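# Hang the T-shirt hanger on the rail's red tape

## Task

The left gripper starts out holding a hanger that carries a T-shirt. Put that hanger on the rail so its hook sits on the red tape, with the hanger roughly perpendicular to the rail and hanging at rest. The T-shirt must stay roughly centred on the hanger, and any other hanger must still be on the rail at the end. The rack is free-standing: it must stay where it is, and tipping it more than a little ends the scene as a failure. The result only counts if it stays in place without the robot holding it. Finish by releasing the hanger and moving the gripper away.

## Robot and tools

Robot: two arms, left_arm and right_arm, each ending in a parallel gripper. The names are labels only; they do not refer to sides of a camera image. Occasionally a loose object may be nudged briefly by an outside push.

Frame: one scene frame for both arms. The origin is on the table surface midway between the arms. +x points out over the table, +z points up, and left_arm sits on the +y side. Positions are in metres. Orientations are quaternions written w first (qw, qx, qy, qz). In a gripper's own axes, the fingers point along +z and close along y. The reported end_effector_position is the point between the finger pads, under 1 cm behind the tips. Printed positions can be somewhat wrong, more so at long reach.

Row layout: one row is 16 numbers covering both arms, even if only one moves. First left_arm: x, y, z, qw, qx, qy, qz, opening; then the same eight for right_arm. x, y, z and the quaternion are an absolute target pose for that gripper in the scene frame, not an offset. Opening runs from -1 (closed) to +1 (fully open, 0.087 m).

execute_actions(actions): a list of up to 15 actions. Each action is a table of up to 15 rows. Each row is applied for one control step of 1/30 s. If a table has fewer than 15 rows, its last row is held for the remaining steps. An empty list simply returns the current state and images. An action is rejected for both arms if any target lies more than 0.6 m from that gripper's current position along any of the gripper's own axes. If any action is malformed, or the first one fails that distance check against the latest reported state, nothing runs at all.

move(target, speed, blocking): target is one 16-number row of absolute poses. Each gripper travels in a straight line toward it, and both paths end at the same moment. A move lasts 0.5 to 10 s and is cut off at 10 s. speed is the top path speed in m/s, from 0.002 to 0.5, default 0.25; turning is capped at twice that value in rad/s. Rotation takes the shorter way round. Openings are applied when the move starts. Paths do not avoid obstacles or the other arm. Grippers lag, may wander, and can exceed speed, especially with an arm nearly straight. Faster contact hits harder, and a target set deeper beyond a contact pushes harder. With blocking=false, the call returns after 0.5 s while motion continues. Until a result shows the move has ended, other moves and action rows are refused, so call wait or stop first. The result adds a move: line giving the ending (done, off_target, moving, held, fault) and any limits. limits=paced means the pose was clipped. limits=held means some steps were blocked, and the arm may then speed up past speed. If only one arm is named, the other ended at rest near its pose. Each gripper's distance from its pose is also given.

wait(seconds): 0 to 10. The robot keeps its last command and any running move continues; the wait returns early if that move ends. stop(): brakes a running move; it needs room to slow down, and the fingers keep moving. zoom_image(camera, region): camera is cam_high, cam_low, cam_left_wrist or cam_right_wrist. region is [x0, y0, x1, y1] in image pixels, origin at top-left, at most 504 by 504. finished_scene(scene): ends the scene with the given integer number after the robot holds its last command. It cannot be undone, and the goal must hold afterwards. Ending a reply without a tool call also ends things.

Control behaviour: every step, the commanded pose is clipped to 70 mm and 16 degrees from the measured pose. Damped inverse kinematics then follows it, favouring position over orientation. Long moves need several actions, and an arm stops at its last clipped pose, so send the remainder next. Joint friction can leave the gripper up to about 31 mm short, and smaller commands may do nothing. Elbows stop just short of straight. To hold an orientation, repeat the same quaternion every row rather than copying the drifting reported one. For an arm meant to stay still, resend its last reported full pose and intended opening every call.

Result lines: the state line shows left_arm: … | right_arm: … with each pose. Hand target lines show the pose each arm is now driving toward. pose unreachable means the clearance check altered or blocked that arm's command. Step readings list positions at some steps, with HELD marking steps where an arm's command was held back. grip_measured is the finger opening on the command scale, and the last joint value is the opening in metres. Readings can be off by about 1 mm. To grip, command roughly 0.02 below grip_measured; a smaller margin holds more gently. Pads give about 20 N each, and a fast close can press harder. Joint ranges (rad): waist -2.618 to 3.054, shoulder 0 to 3.142, elbow 0 to 3.142, wrist pitch -1.571 to 1.571, wrist yaw -1.571 to 1.571, wrist roll -2.094 to 2.094.

Heat: holding loads warms motors. MOTOR HOT appears at 75 °C. At 90 °C that arm halts for 10 s; that threshold then stays off for 5 minutes, after which 90 °C or more halts it again. At 100 °C the arm and gripper go limp and fall. These stops appear as OVER-TEMPERATURE FAULT lines.

Avoid: dropping or slipping the hanger, slamming or hard pushes, the arms striking or pressing each other, and knocking rigid items off the table. Do not tip or shift the unanchored rack. Do not dislodge other hangers from the rail.

Each tool is called after "Emit:" by a JSON object that holds its "fn" and its "kwargs".

## Session

Emit:
{"fn": "execute_actions", "kwargs": {"actions": []}}

Scene clock: 0.00 s.
left_arm: end_effector_position=(+0.3361, +0.0022, +0.4397) grip_measured=-0.837 end_effector_quat_wxyz=(+0.665, +0.093, +0.737, -0.080) | right_arm: end_effector_position=(+0.3408, -0.2372, +0.3614) grip_measured=+1.000 end_effector_quat_wxyz=(+0.702, -0.071, +0.706, +0.061)
Joint positions: left_arm=[-1.004  1.741  2.082 -0.521 -0.958 -0.141  0.007] | right_arm=[-0.008  1.052  1.06  -0.014  0.012 -0.013  0.087]
Joint velocities: left_arm=[-0.002  0.007  0.012 -0.095  0.022  0.007  0.   ] | right_arm=[-0.002  0.017 -0.017 -0.022  0.007  0.037  0.   ]
Hand target (left_arm): +0.336, +0.002, +0.441; +0.666, +0.091, +0.736, -0.082
Hand target (right_arm): +0.341, -0.237, +0.361; +0.702, -0.071, +0.706, +0.061

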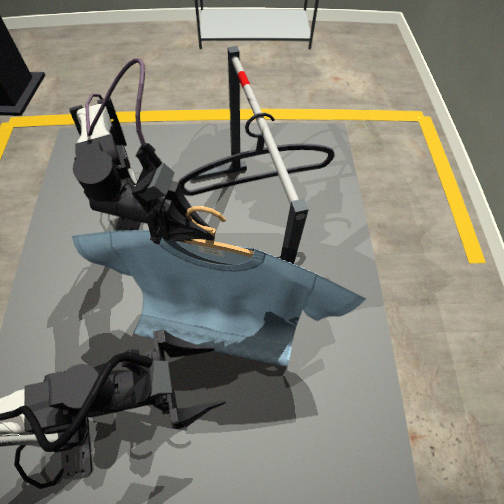

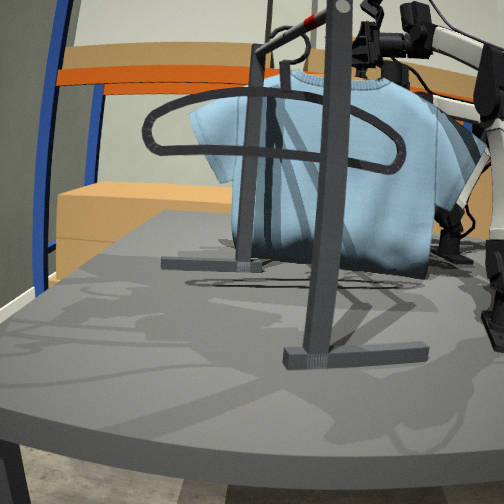

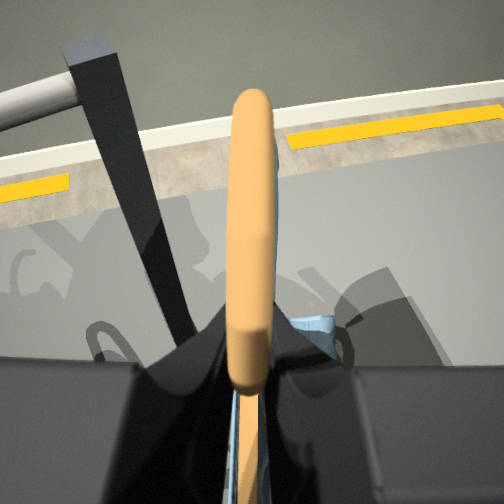

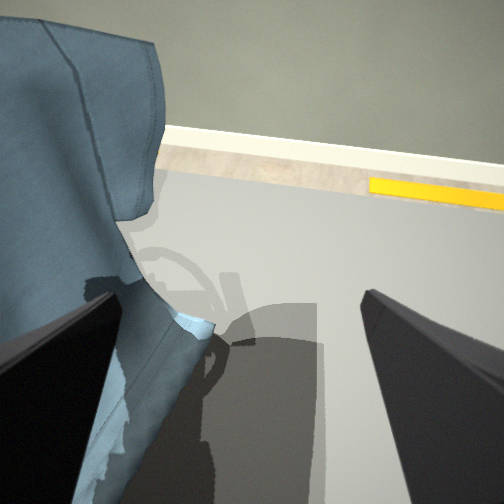

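Emit:
{"fn": "move", "kwargs": {"target": [0.2,0.1,0.44,0.666,0.091,0.736,-0.082,-1,0.3408,-0.2372,0.3614,0.702,-0.071,0.706,0.061,1], "speed": 0.15}}

Scene clock: 16.67 s.
left_arm: end_effector_position=(+0.2012, +0.0992, +0.4351) grip_measured=-0.837 end_effector_quat_wxyz=(+0.663, +0.098, +0.738, -0.083) | right_arm: end_effector_position=(+0.3408, -0.2372, +0.3614) grip_measured=+1.000 end_effector_quat_wxyz=(+0.702, -0.071, +0.706, +0.061)
Joint positions: left_arm=[-1.414  1.362  1.799 -0.922 -1.339 -0.466  0.007] | right_arm=[-0.008  1.052  1.06  -0.014  0.012 -0.013  0.087]
Joint velocities: left_arm=[-0.017  0.002  0.022  0.007 -0.051 -0.066  0.   ] | right_arm=[-0.002  0.002 -0.002  0.037 -0.037 -0.022  0.   ]
Hand target (left_arm): +0.200, +0.099, +0.439; +0.667, +0.092, +0.735, -0.082
Hand target (right_arm): +0.341, -0.237, +0.361; +0.702, -0.071, +0.706, +0.061
Off the commanded pose (left_arm): 0.005 m, 1 deg.
Off the commanded pose (right_arm): 0.000 m, 0 deg.
move: done

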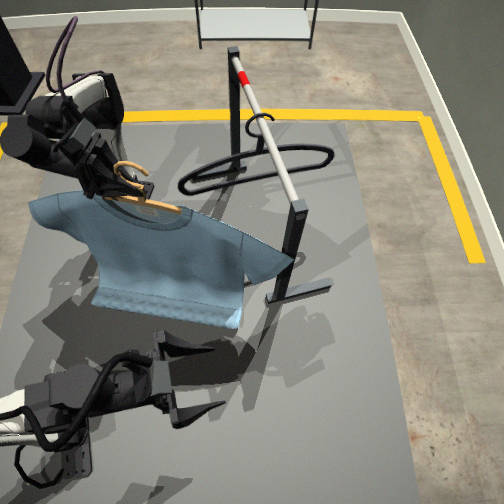

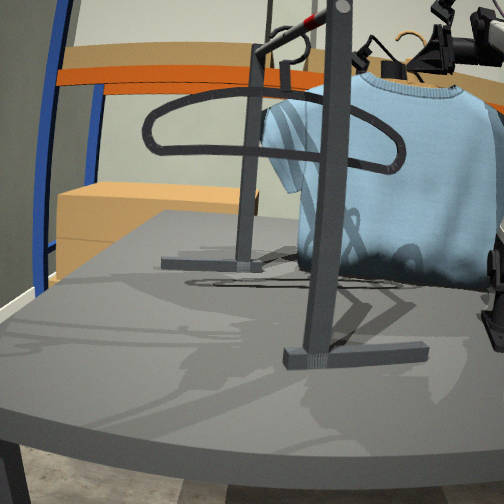

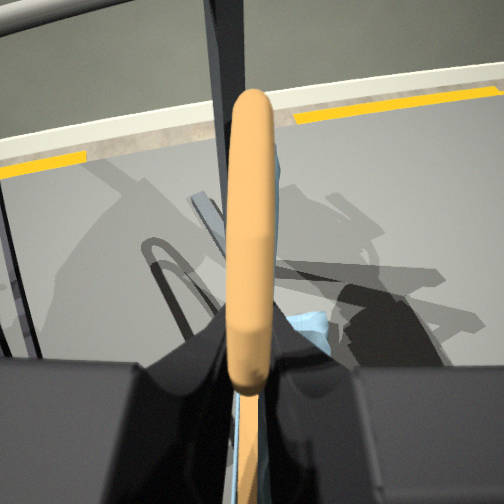

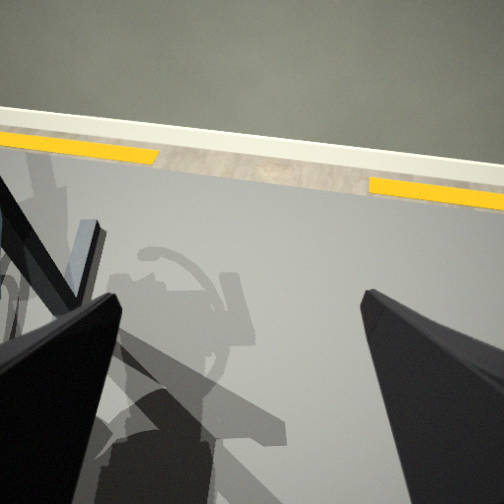

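Emit:
{"fn": "move", "kwargs": {"target": [0.15,0.1,0.46,0.612,-0.354,0.612,0.354,-1,0.3408,-0.2372,0.3614,0.702,-0.071,0.706,0.061,1], "speed": 0.25}}

Emit:
{"fn": "move", "kwargs": {"target": [0.15,0.2,0.46,0.612,-0.354,0.612,0.354,-1,0.3408,-0.2372,0.3614,0.702,-0.071,0.706,0.061,1], "speed": 0.15}}

Scene clock: 32.47 s.
left_arm: end_effector_position=(+0.1535, +0.1022, +0.4571) grip_measured=-0.837 end_effector_quat_wxyz=(+0.687, +0.097, +0.710, -0.116) | right_arm: end_effector_position=(+0.3408, -0.2372, +0.3614) grip_measured=+1.000 end_effector_quat_wxyz=(+0.702, -0.071, +0.706, +0.061)
Joint positions: left_arm=[-1.64   1.468  2.023 -1.344 -1.531 -0.82   0.007] | right_arm=[-0.008  1.052  1.06  -0.014  0.012 -0.013  0.087]
Joint velocities: left_arm=[-0.002 -0.007  0.002 -0.066  0.007 -0.037 -0.001] | right_arm=[-0.012  0.007 -0.002  0.081 -0.007  0.051  0.   ]
Hand target (left_arm): +0.151, +0.099, +0.460; +0.695, +0.094, +0.704, -0.113
Hand target (right_arm): +0.341, -0.237, +0.361; +0.702, -0.071, +0.706, +0.061
Off the commanded pose (left_arm): 0.005 m, 77 deg; orientation clipped at the last step of the last action.
Off the commanded pose (right_arm): 0.000 m, 0 deg.
joint sent to its limit (left arm) — the command would take joint 5 (wrist yaw) past its lower limit, so that joint was sent only as far as its limit.
move: off_target (left_arm); limits=paced

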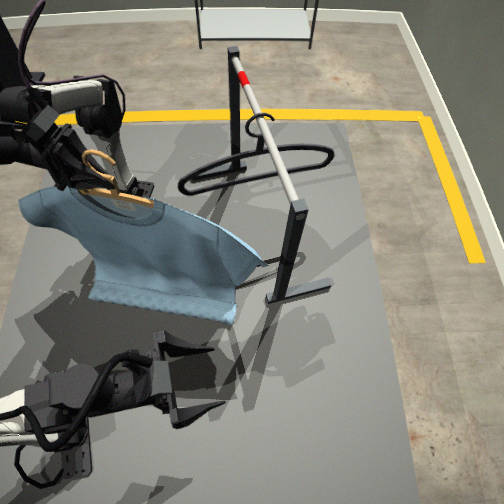

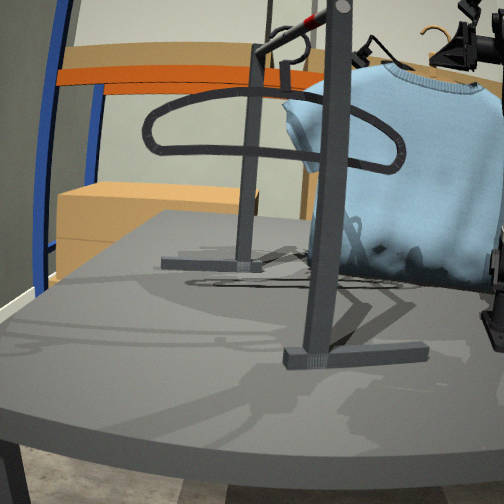

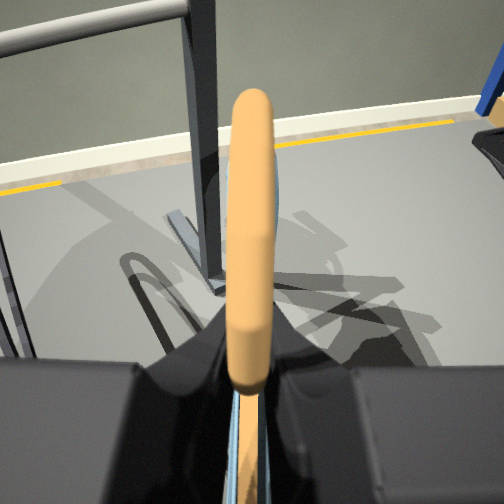

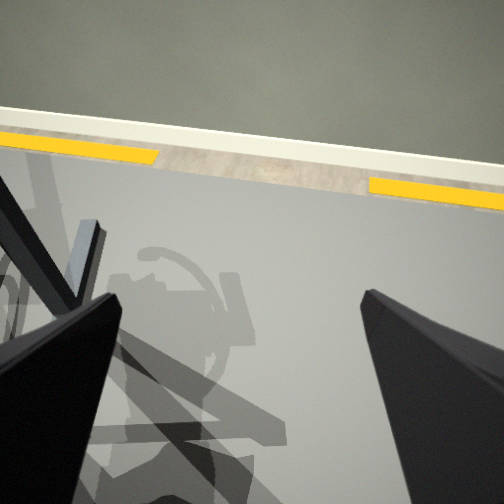

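Scene clock: 37.30 s.
left_arm: end_effector_position=(+0.1468, +0.1915, +0.4569) grip_measured=-0.837 end_effector_quat_wxyz=(+0.662, +0.165, +0.698, -0.216) | right_arm: end_effector_position=(+0.3408, -0.2372, +0.3614) grip_measured=+1.000 end_effector_quat_wxyz=(+0.702, -0.071, +0.706, +0.061)
Joint positions: left_arm=[-1.886  1.117  1.845 -1.567 -1.531 -0.922  0.007] | right_arm=[-0.008  1.052  1.06  -0.014  0.012 -0.013  0.087]
Joint velocities: left_arm=[-0.002 -0.007 -0.012  0.022  0.007  0.022 -0.001] | right_arm=[ 0.007  0.002  0.002  0.051 -0.022  0.051  0.   ]
Hand target (left_arm): +0.151, +0.198, +0.459; +0.671, +0.162, +0.691, -0.214
Hand target (right_arm): +0.341, -0.237, +0.361; +0.702, -0.071, +0.706, +0.061
Off the commanded pose (left_arm): 0.010 m, 92 deg; orientation clipped at the last step of the last action.
Off the commanded pose (right_arm): 0.000 m, 0 deg.
joint sent to its limit (left arm) — the command would take joint 4 (wrist pitch) past its lower limit and joint 5 (wrist yaw) past its lower limit, so those joints were sent only as far as their limits.
move: off_target (left_arm); limits=paced

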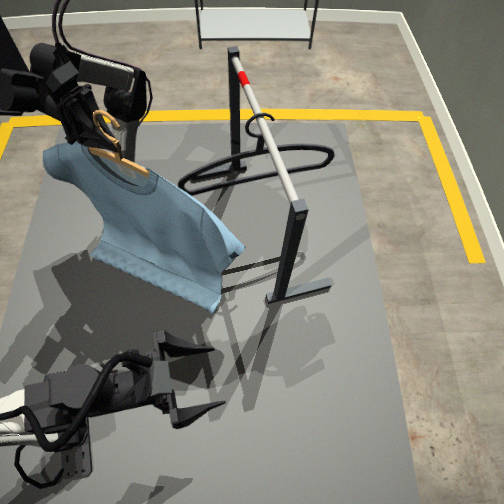

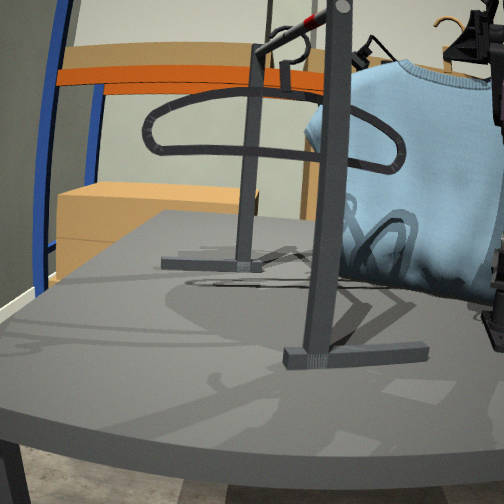

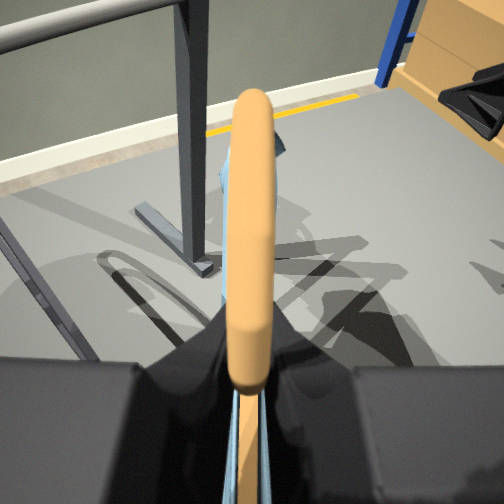

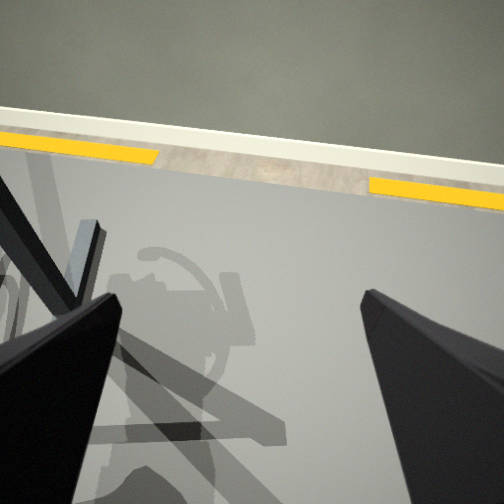

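Emit:
{"fn": "move", "kwargs": {"target": [0.22,0.22,0.46,0.561,0.431,0.561,-0.431,-1,0.3408,-0.2372,0.3614,0.702,-0.071,0.706,0.061,1], "speed": 0.2}}

Emit:
{"fn": "move", "kwargs": {"target": [0.22,0.44,0.46,0.561,0.431,0.561,-0.431,-1,0.3408,-0.2372,0.3614,0.702,-0.071,0.706,0.061,1], "speed": 0.15}}

Scene clock: 46.47 s.
left_arm: end_effector_position=(+0.2221, +0.2217, +0.4584) grip_measured=-0.837 end_effector_quat_wxyz=(+0.556, +0.417, +0.573, -0.434) | right_arm: end_effector_position=(+0.3408, -0.2372, +0.3614) grip_measured=+1.000 end_effector_quat_wxyz=(+0.702, -0.071, +0.706, +0.061)
Joint positions: left_arm=[ 0.375  0.971  1.485 -0.557  1.46   0.01   0.007] | right_arm=[-0.008  1.052  1.06  -0.014  0.012 -0.013  0.087]
Joint velocities: left_arm=[-0.007  0.002 -0.012  0.081  0.007 -0.051 -0.001] | right_arm=[ 0.002 -0.012  0.007 -0.066  0.007 -0.066  0.   ]
Hand target (left_arm): +0.215, +0.219, +0.460; +0.558, +0.430, +0.562, -0.434
Hand target (right_arm): +0.341, -0.237, +0.361; +0.702, -0.071, +0.706, +0.061
Off the commanded pose (left_arm): 0.003 m, 2 deg.
Off the commanded pose (right_arm): 0.000 m, 0 deg.
move: done; limits=paced

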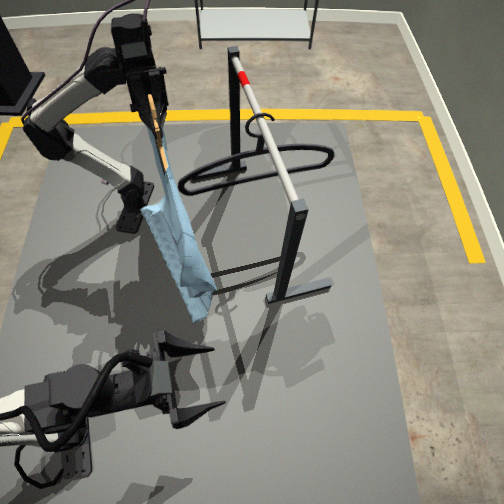

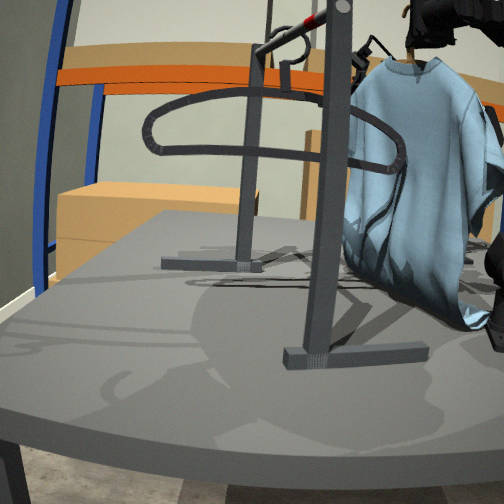

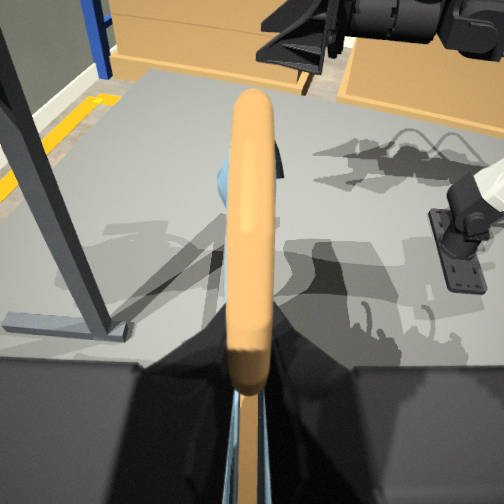

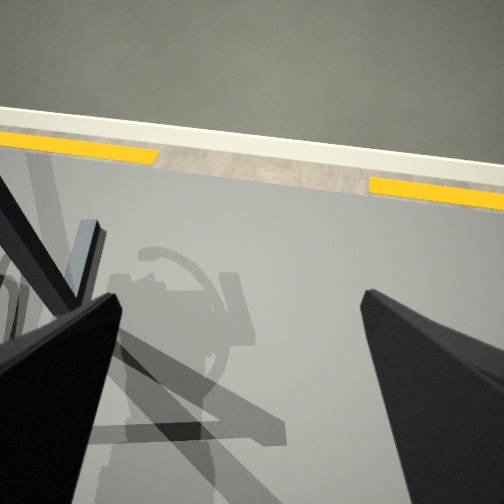

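Scene clock: 48.50 s.
left_arm: end_effector_position=(+0.2255, +0.4302, +0.4630) grip_measured=-0.837 end_effector_quat_wxyz=(+0.707, +0.023, +0.707, -0.006) | right_arm: end_effector_position=(+0.3408, -0.2372, +0.3614) grip_measured=+1.000 end_effector_quat_wxyz=(+0.702, -0.071, +0.706, +0.061)
Joint positions: left_arm=[ 1.747  0.814  1.485 -0.671  1.581  0.024  0.007] | right_arm=[-0.008  1.052  1.06  -0.014  0.012 -0.013  0.087]
Joint velocities: left_arm=[ 0.002 -0.012 -0.002  0.022  0.007  0.022 -0.001] | right_arm=[-0.002  0.012 -0.007 -0.081 -0.007  0.007  0.   ]
Hand target (left_arm): +0.225, +0.437, +0.460; +0.707, +0.016, +0.707, -0.004
Hand target (right_arm): +0.341, -0.237, +0.361; +0.702, -0.071, +0.706, +0.061
Off the commanded pose (left_arm): 0.012 m, 73 deg; orientation clipped at the last step of the last action.
Off the commanded pose (right_arm): 0.000 m, 0 deg.
joint sent to its limit (left arm) — the command would take joint 5 (wrist yaw) past its upper limit, so that joint was sent only as far as its limit.
move: off_target (left_arm); limits=paced

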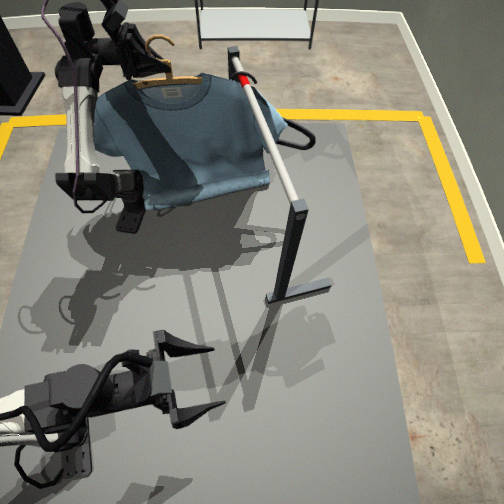

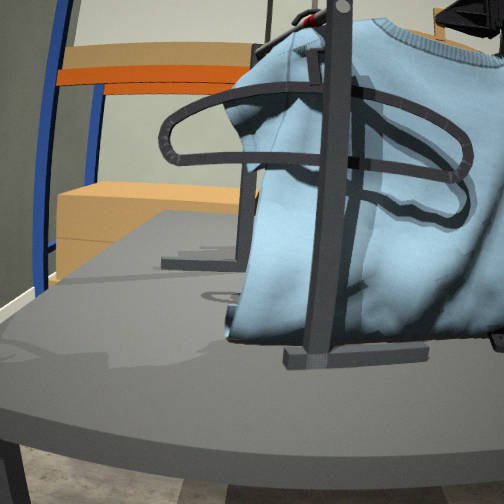

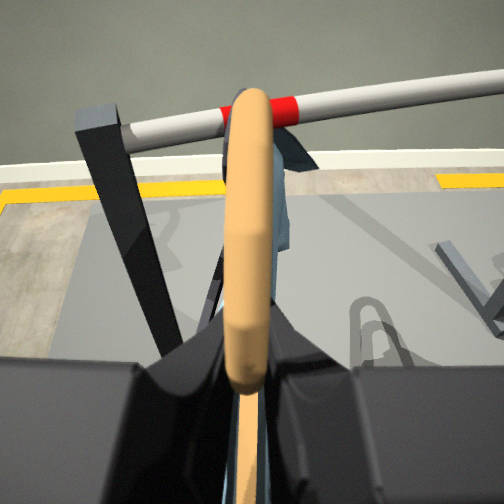

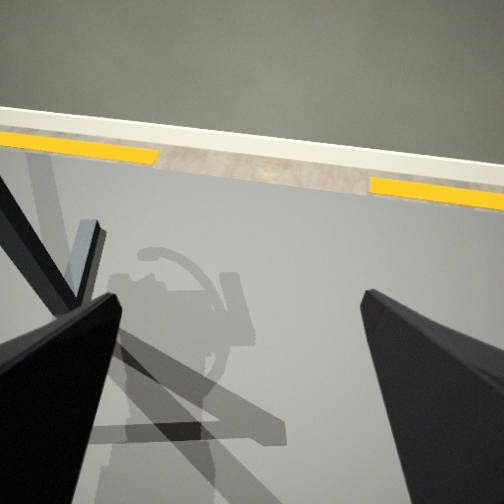

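Emit:
{"fn": "move", "kwargs": {"target": [0.25,0.43,0.46,0.701,-0.092,0.701,0.092,-1,0.3408,-0.2372,0.3614,0.702,-0.071,0.706,0.061,1], "speed": 0.1}}

Emit:
{"fn": "move", "kwargs": {"target": [0.27,0.385,0.50,0.701,-0.092,0.701,0.092,-1,0.3408,-0.2372,0.3614,0.702,-0.071,0.706,0.061,1], "speed": 0.1}}

Scene clock: 57.10 s.
left_arm: end_effector_position=(+0.2558, +0.4324, +0.4521) grip_measured=-0.837 end_effector_quat_wxyz=(+0.690, -0.092, +0.713, +0.081) | right_arm: end_effector_position=(+0.3408, -0.2372, +0.3614) grip_measured=+1.000 end_effector_quat_wxyz=(+0.702, -0.071, +0.706, +0.061)
Joint positions: left_arm=[ 0.713  0.756  1.485 -0.765  0.26  -0.002  0.007] | right_arm=[-0.008  1.052  1.06  -0.014  0.012 -0.013  0.087]
Joint velocities: left_arm=[-0.007 -0.007 -0.007 -0.066 -0.066  0.022 -0.001] | right_arm=[-0.012  0.012 -0.012 -0.022 -0.066 -0.022  0.   ]
Hand target (left_arm): +0.249, +0.431, +0.459; +0.700, -0.090, +0.703, +0.093
Hand target (right_arm): +0.341, -0.237, +0.361; +0.702, -0.071, +0.706, +0.061
Off the commanded pose (left_arm): 0.010 m, 2 deg.
Off the commanded pose (right_arm): 0.000 m, 0 deg.
move: done

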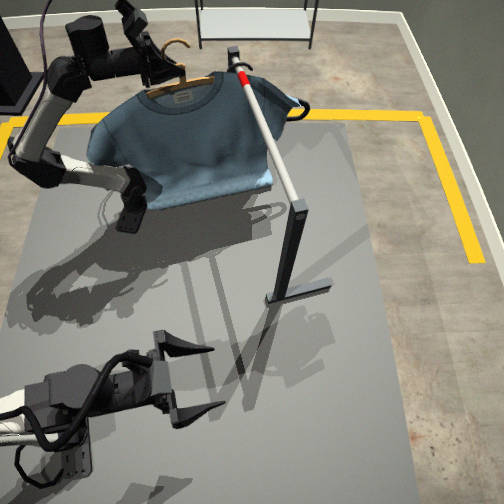

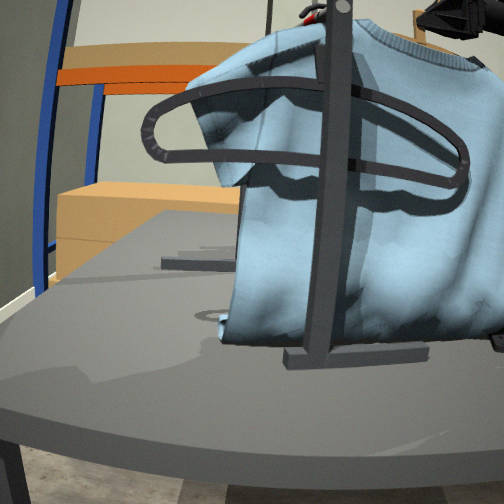

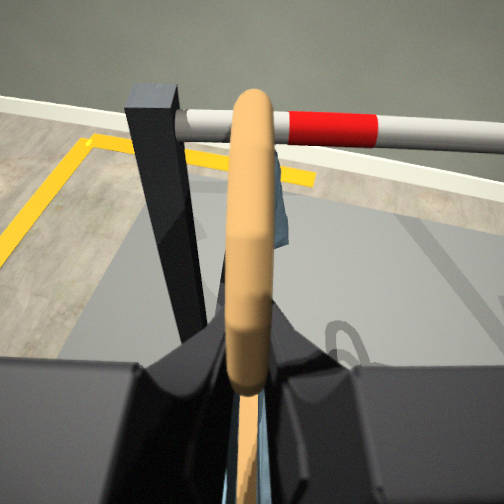

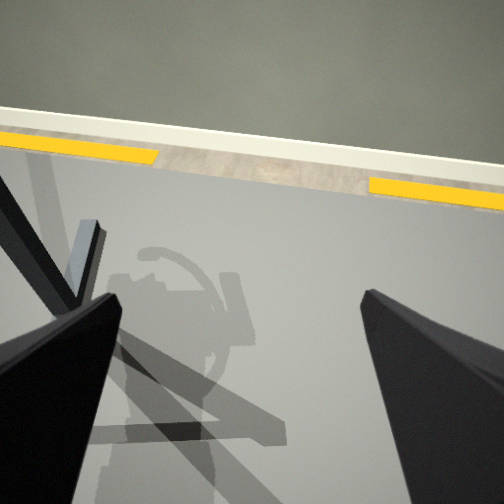

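Scene clock: 58.67 s.
left_arm: end_effector_position=(+0.2648, +0.3856, +0.4788) grip_measured=-0.837 end_effector_quat_wxyz=(+0.676, -0.069, +0.727, +0.099) | right_arm: end_effector_position=(+0.3408, -0.2372, +0.3614) grip_measured=+1.000 end_effector_quat_wxyz=(+0.702, -0.071, +0.706, +0.061)
Joint positions: left_arm=[-0.28   0.9    1.704 -0.893 -0.724 -0.007  0.007] | right_arm=[-0.008  1.052  1.06  -0.014  0.012 -0.013  0.087]
Joint velocities: left_arm=[ 0.002  0.002  0.002 -0.066  0.022 -0.066 -0.   ] | right_arm=[-0.002  0.007  0.012 -0.007  0.095  0.066  0.   ]
Hand target (left_arm): +0.269, +0.387, +0.500; +0.701, -0.090, +0.702, +0.094
Hand target (right_arm): +0.341, -0.237, +0.361; +0.702, -0.071, +0.706, +0.061
Off the commanded pose (left_arm): 0.022 m, 5 deg.
Off the commanded pose (right_arm): 0.000 m, 0 deg.
move: off_target (left_arm)

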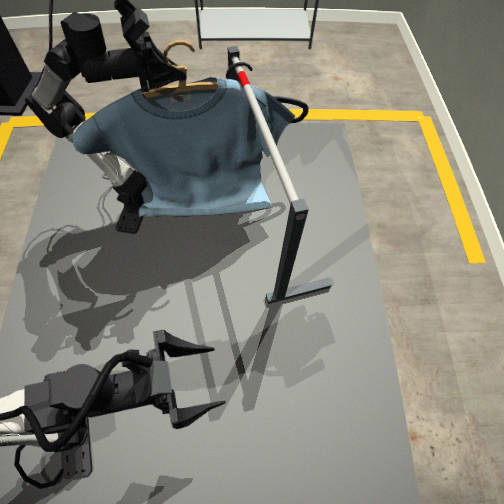

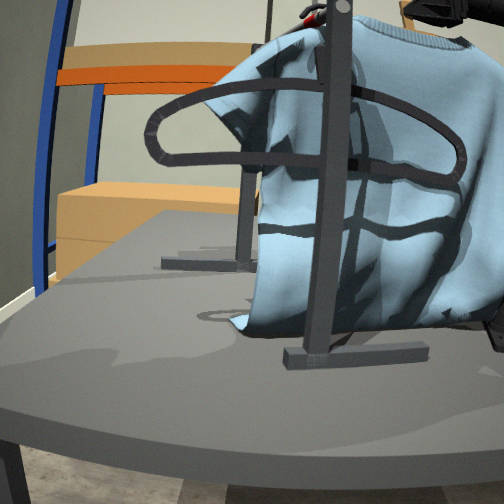

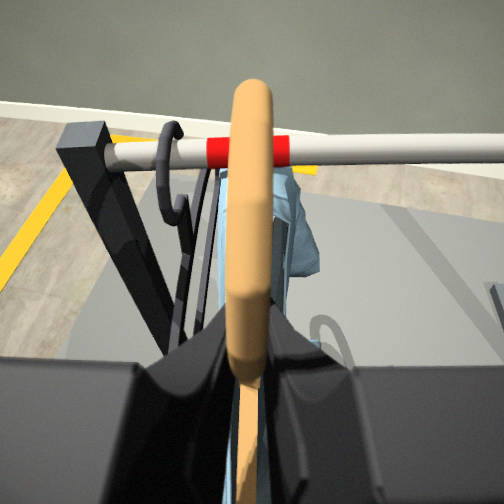

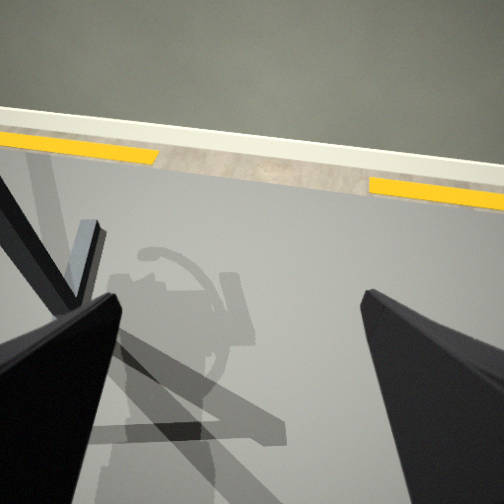

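Emit:
{"fn": "move", "kwargs": {"target": [0.27,0.386,0.44,0.701,-0.092,0.701,0.092,-1,0.3408,-0.2372,0.3614,0.702,-0.071,0.706,0.061,1], "speed": 0.1}}

Emit:
{"fn": "move", "kwargs": {"target": [0.33,0.402,0.44,0.701,-0.092,0.701,0.092,-1,0.3408,-0.2372,0.3614,0.702,-0.071,0.706,0.061,1], "speed": 0.08}}

Emit:
{"fn": "zoom_image", "kwargs": {"camera": "cam_high", "region": [140,20,300,140]}}

Emit:
{"fn": "zoom_image", "kwargs": {"camera": "cam_low", "region": [250,0,450,100]}}

Scene clock: 65.83 s.
left_arm: end_effector_position=(+0.2742, +0.3829, +0.4314) grip_measured=-0.837 end_effector_quat_wxyz=(+0.686, -0.080, +0.717, +0.098) | right_arm: end_effector_position=(+0.3408, -0.2372, +0.3614) grip_measured=+1.000 end_effector_quat_wxyz=(+0.702, -0.071, +0.706, +0.061)
Joint positions: left_arm=[-0.28   0.75   1.367 -0.671 -0.739 -0.007  0.007] | right_arm=[-0.008  1.052  1.06  -0.014  0.012 -0.013  0.087]
Joint velocities: left_arm=[-0.007  0.012 -0.012  0.051 -0.037 -0.022 -0.001] | right_arm=[-0.002  0.022 -0.027  0.022 -0.007 -0.007  0.   ]
Hand target (left_arm): +0.270, +0.386, +0.439; +0.701, -0.092, +0.702, +0.092
Hand target (right_arm): +0.341, -0.237, +0.361; +0.702, -0.071, +0.706, +0.061
Off the commanded pose (left_arm): 0.010 m, 3 deg.
Off the commanded pose (right_arm): 0.000 m, 0 deg.
move: off_target (left_arm)

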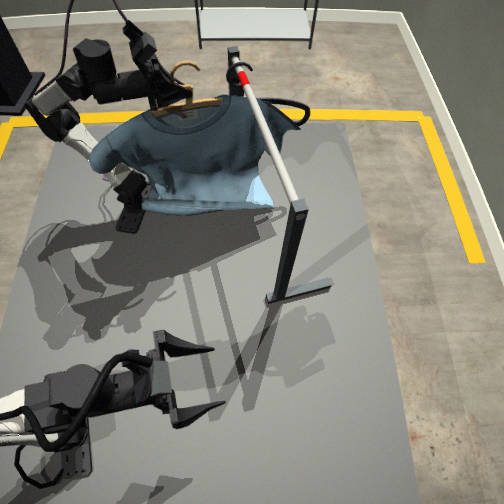

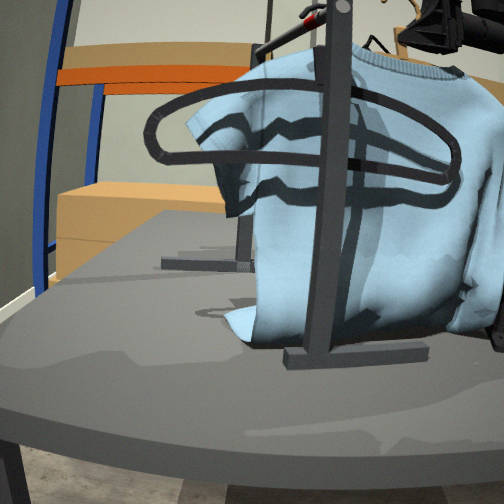

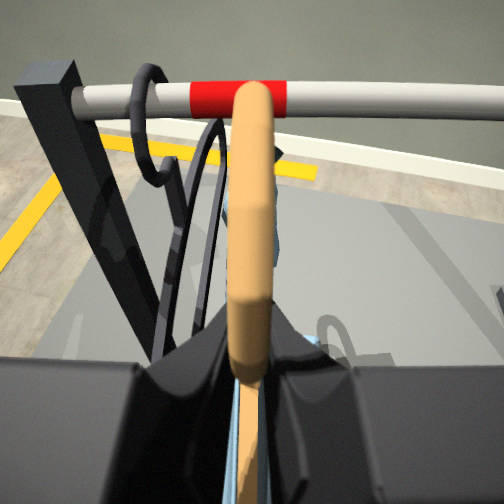

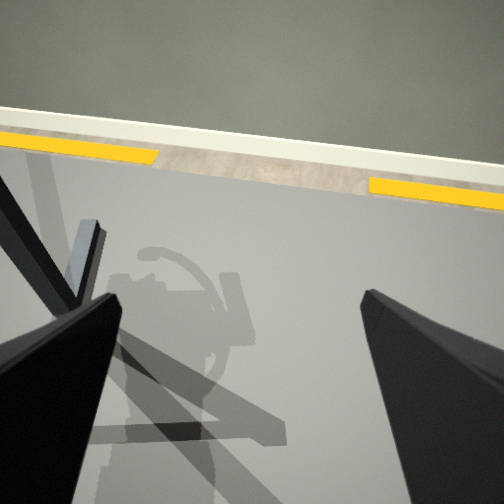

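Scene clock: 67.13 s.
left_arm: end_effector_position=(+0.3204, +0.4026, +0.4389) grip_measured=-0.837 end_effector_quat_wxyz=(+0.694, -0.092, +0.707, +0.094) | right_arm: end_effector_position=(+0.3408, -0.2372, +0.3614) grip_measured=+1.000 end_effector_quat_wxyz=(+0.702, -0.071, +0.706, +0.061)
Joint positions: left_arm=[ 0.089  0.854  1.367 -0.532 -0.382 -0.002  0.007] | right_arm=[-0.008  1.052  1.06  -0.014  0.012 -0.013  0.087]
Joint velocities: left_arm=[-0.002  0.002  0.012 -0.007 -0.037 -0.007 -0.001] | right_arm=[-0.007 -0.007 -0.007 -0.007 -0.007  0.007  0.   ]
Hand target (left_arm): +0.329, +0.402, +0.440; +0.701, -0.093, +0.702, +0.092
Hand target (right_arm): +0.341, -0.237, +0.361; +0.702, -0.071, +0.706, +0.061
Off the commanded pose (left_arm): 0.010 m, 1 deg.
Off the commanded pose (right_arm): 0.000 m, 0 deg.
move: done

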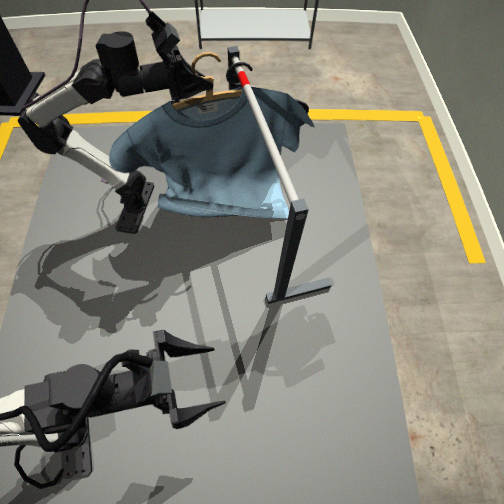

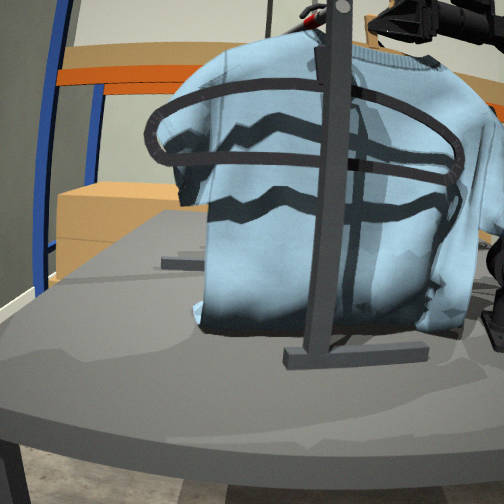

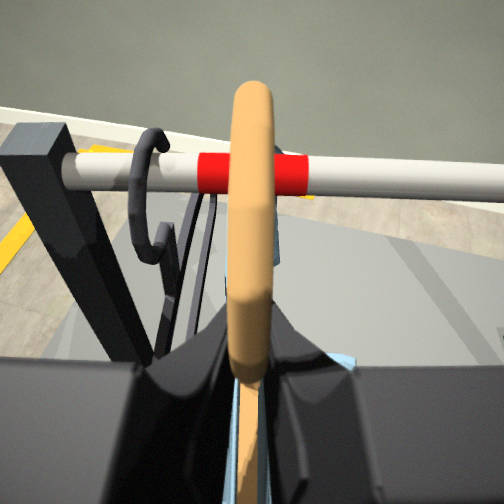

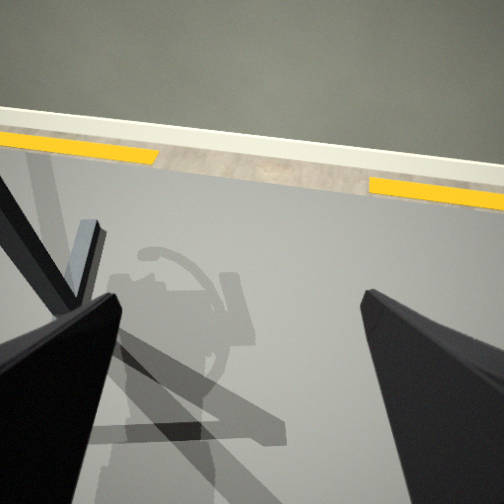

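Region (140, 20, 300, 140) of cam_high's 504x504 image, scaled by 3.150, with more detail than that image has; it fills the top 378 rows of this view, and the rest is white.

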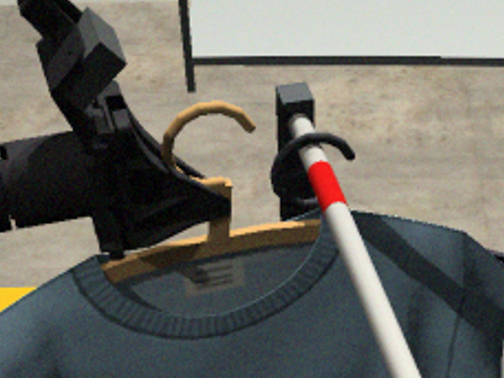

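Region (250, 0, 450, 100) of cam_low's 504x504 image, scaled by 2.520, with more detail than that image has.

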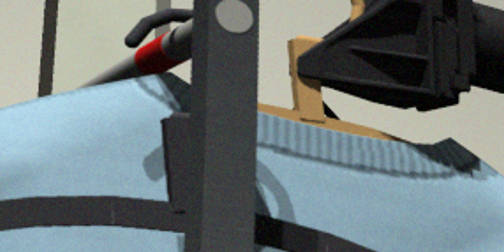

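Emit:
{"fn": "move", "kwargs": {"target": [0.33,0.402,0.405,0.701,-0.092,0.701,0.092,-1,0.3408,-0.2372,0.3614,0.702,-0.071,0.706,0.061,1], "speed": 0.08}}

Emit:
{"fn": "move", "kwargs": {"target": [0.37,0.413,0.405,0.701,-0.092,0.701,0.092,-1,0.3408,-0.2372,0.3614,0.702,-0.071,0.706,0.061,1], "speed": 0.06}}

Emit:
{"fn": "zoom_image", "kwargs": {"camera": "cam_high", "region": [140,20,300,140]}}

Emit:
{"fn": "zoom_image", "kwargs": {"camera": "cam_low", "region": [250,0,450,100]}}

Scene clock: 73.83 s.
left_arm: end_effector_position=(+0.3332, +0.4007, +0.3937) grip_measured=-0.837 end_effector_quat_wxyz=(+0.682, -0.088, +0.720, +0.097) | right_arm: end_effector_position=(+0.3408, -0.2372, +0.3614) grip_measured=+1.000 end_effector_quat_wxyz=(+0.702, -0.071, +0.706, +0.061)
Joint positions: left_arm=[ 0.089  0.81   1.176 -0.423 -0.38  -0.002  0.007] | right_arm=[-0.008  1.052  1.06  -0.014  0.012 -0.013  0.087]
Joint velocities: left_arm=[ 0.002 -0.002 -0.007 -0.066 -0.007 -0.022  0.   ] | right_arm=[-0.012  0.002 -0.002 -0.037 -0.066 -0.007  0.   ]
Hand target (left_arm): +0.330, +0.402, +0.405; +0.701, -0.092, +0.701, +0.092
Hand target (right_arm): +0.341, -0.237, +0.361; +0.702, -0.071, +0.706, +0.061
Off the commanded pose (left_arm): 0.012 m, 3 deg.
Off the commanded pose (right_arm): 0.000 m, 0 deg.
move: off_target (left_arm)

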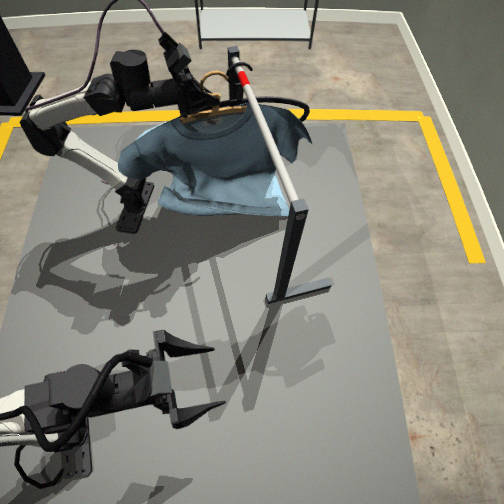

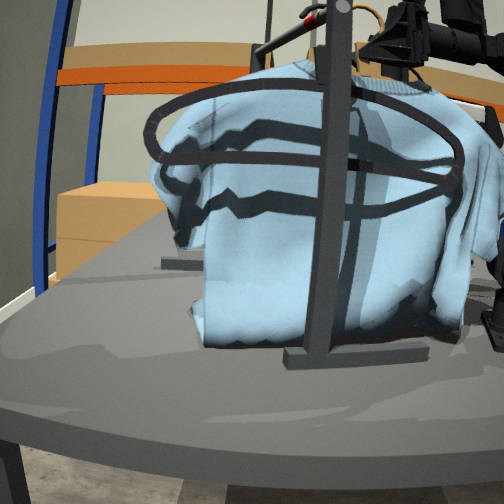

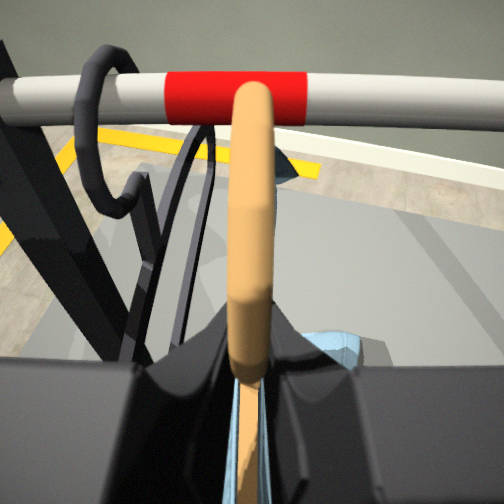

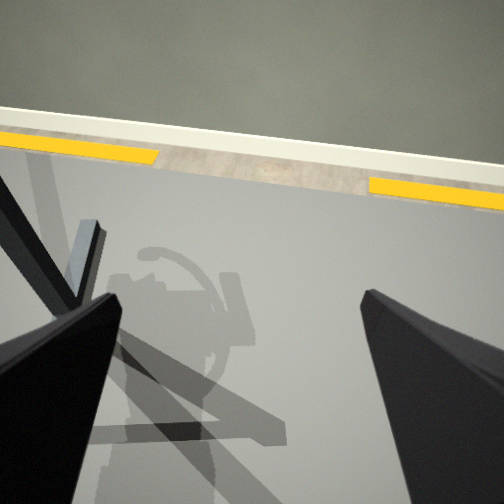

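Scene clock: 74.97 s.
left_arm: end_effector_position=(+0.3632, +0.4121, +0.3933) grip_measured=-0.837 end_effector_quat_wxyz=(+0.686, -0.091, +0.715, +0.095) | right_arm: end_effector_position=(+0.3408, -0.2372, +0.3614) grip_measured=+1.000 end_effector_quat_wxyz=(+0.702, -0.071, +0.706, +0.061)
Joint positions: left_arm=[ 0.189  0.896  1.176 -0.323 -0.281 -0.002  0.007] | right_arm=[-0.008  1.052  1.06  -0.014  0.012 -0.013  0.087]
Joint velocities: left_arm=[ 0.012 -0.007  0.012  0.037  0.007 -0.022 -0.   ] | right_arm=[ 0.002  0.017  0.002 -0.066  0.051 -0.022  0.   ]
Hand target (left_arm): +0.369, +0.413, +0.405; +0.701, -0.092, +0.701, +0.092
Hand target (right_arm): +0.341, -0.237, +0.361; +0.702, -0.071, +0.706, +0.061
Off the commanded pose (left_arm): 0.014 m, 2 deg.
Off the commanded pose (right_arm): 0.000 m, 0 deg.
move: off_target (left_arm)

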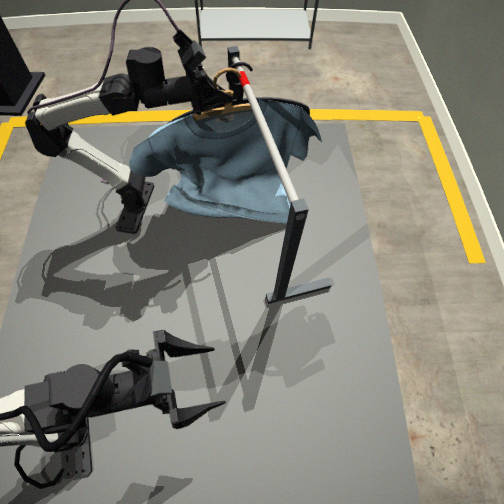

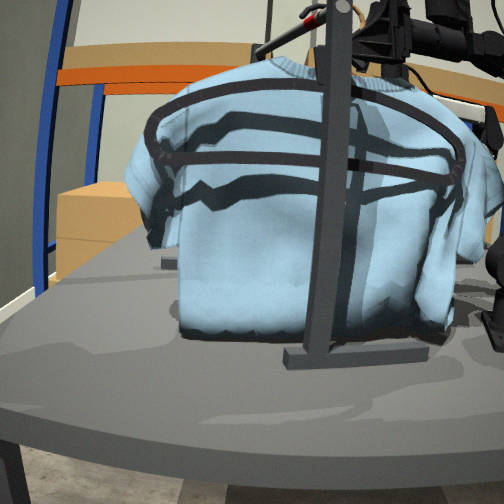

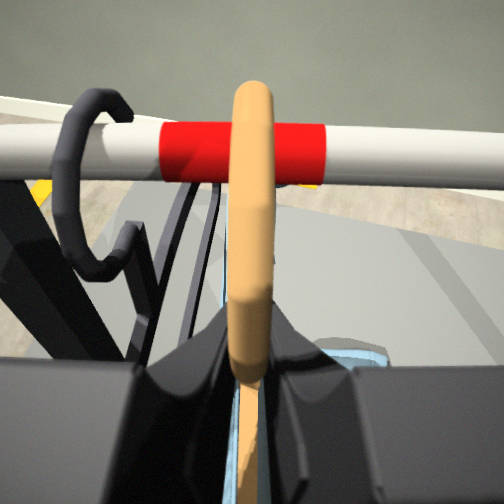

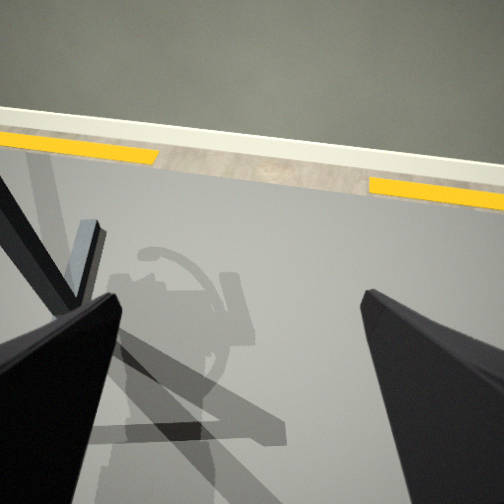

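Region (140, 20, 300, 140) of cam_high's 504x504 image, scaled by 3.150, with more detail than that image has; it fills the top 378 rows of this view, and the rest is white.

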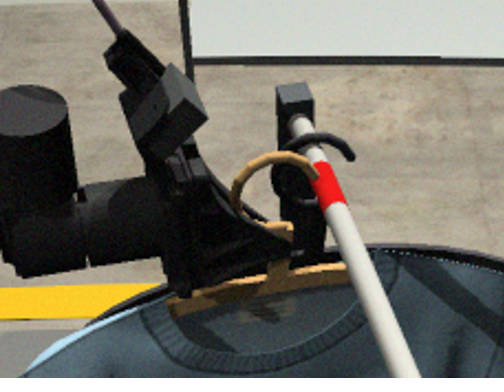

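Region (250, 0, 450, 100) of cam_low's 504x504 image, scaled by 2.520, with more detail than that image has.

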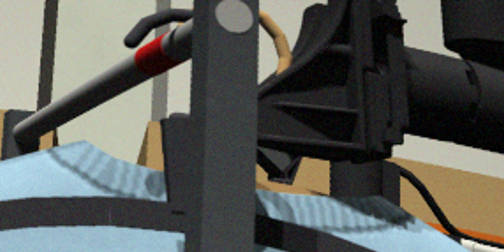

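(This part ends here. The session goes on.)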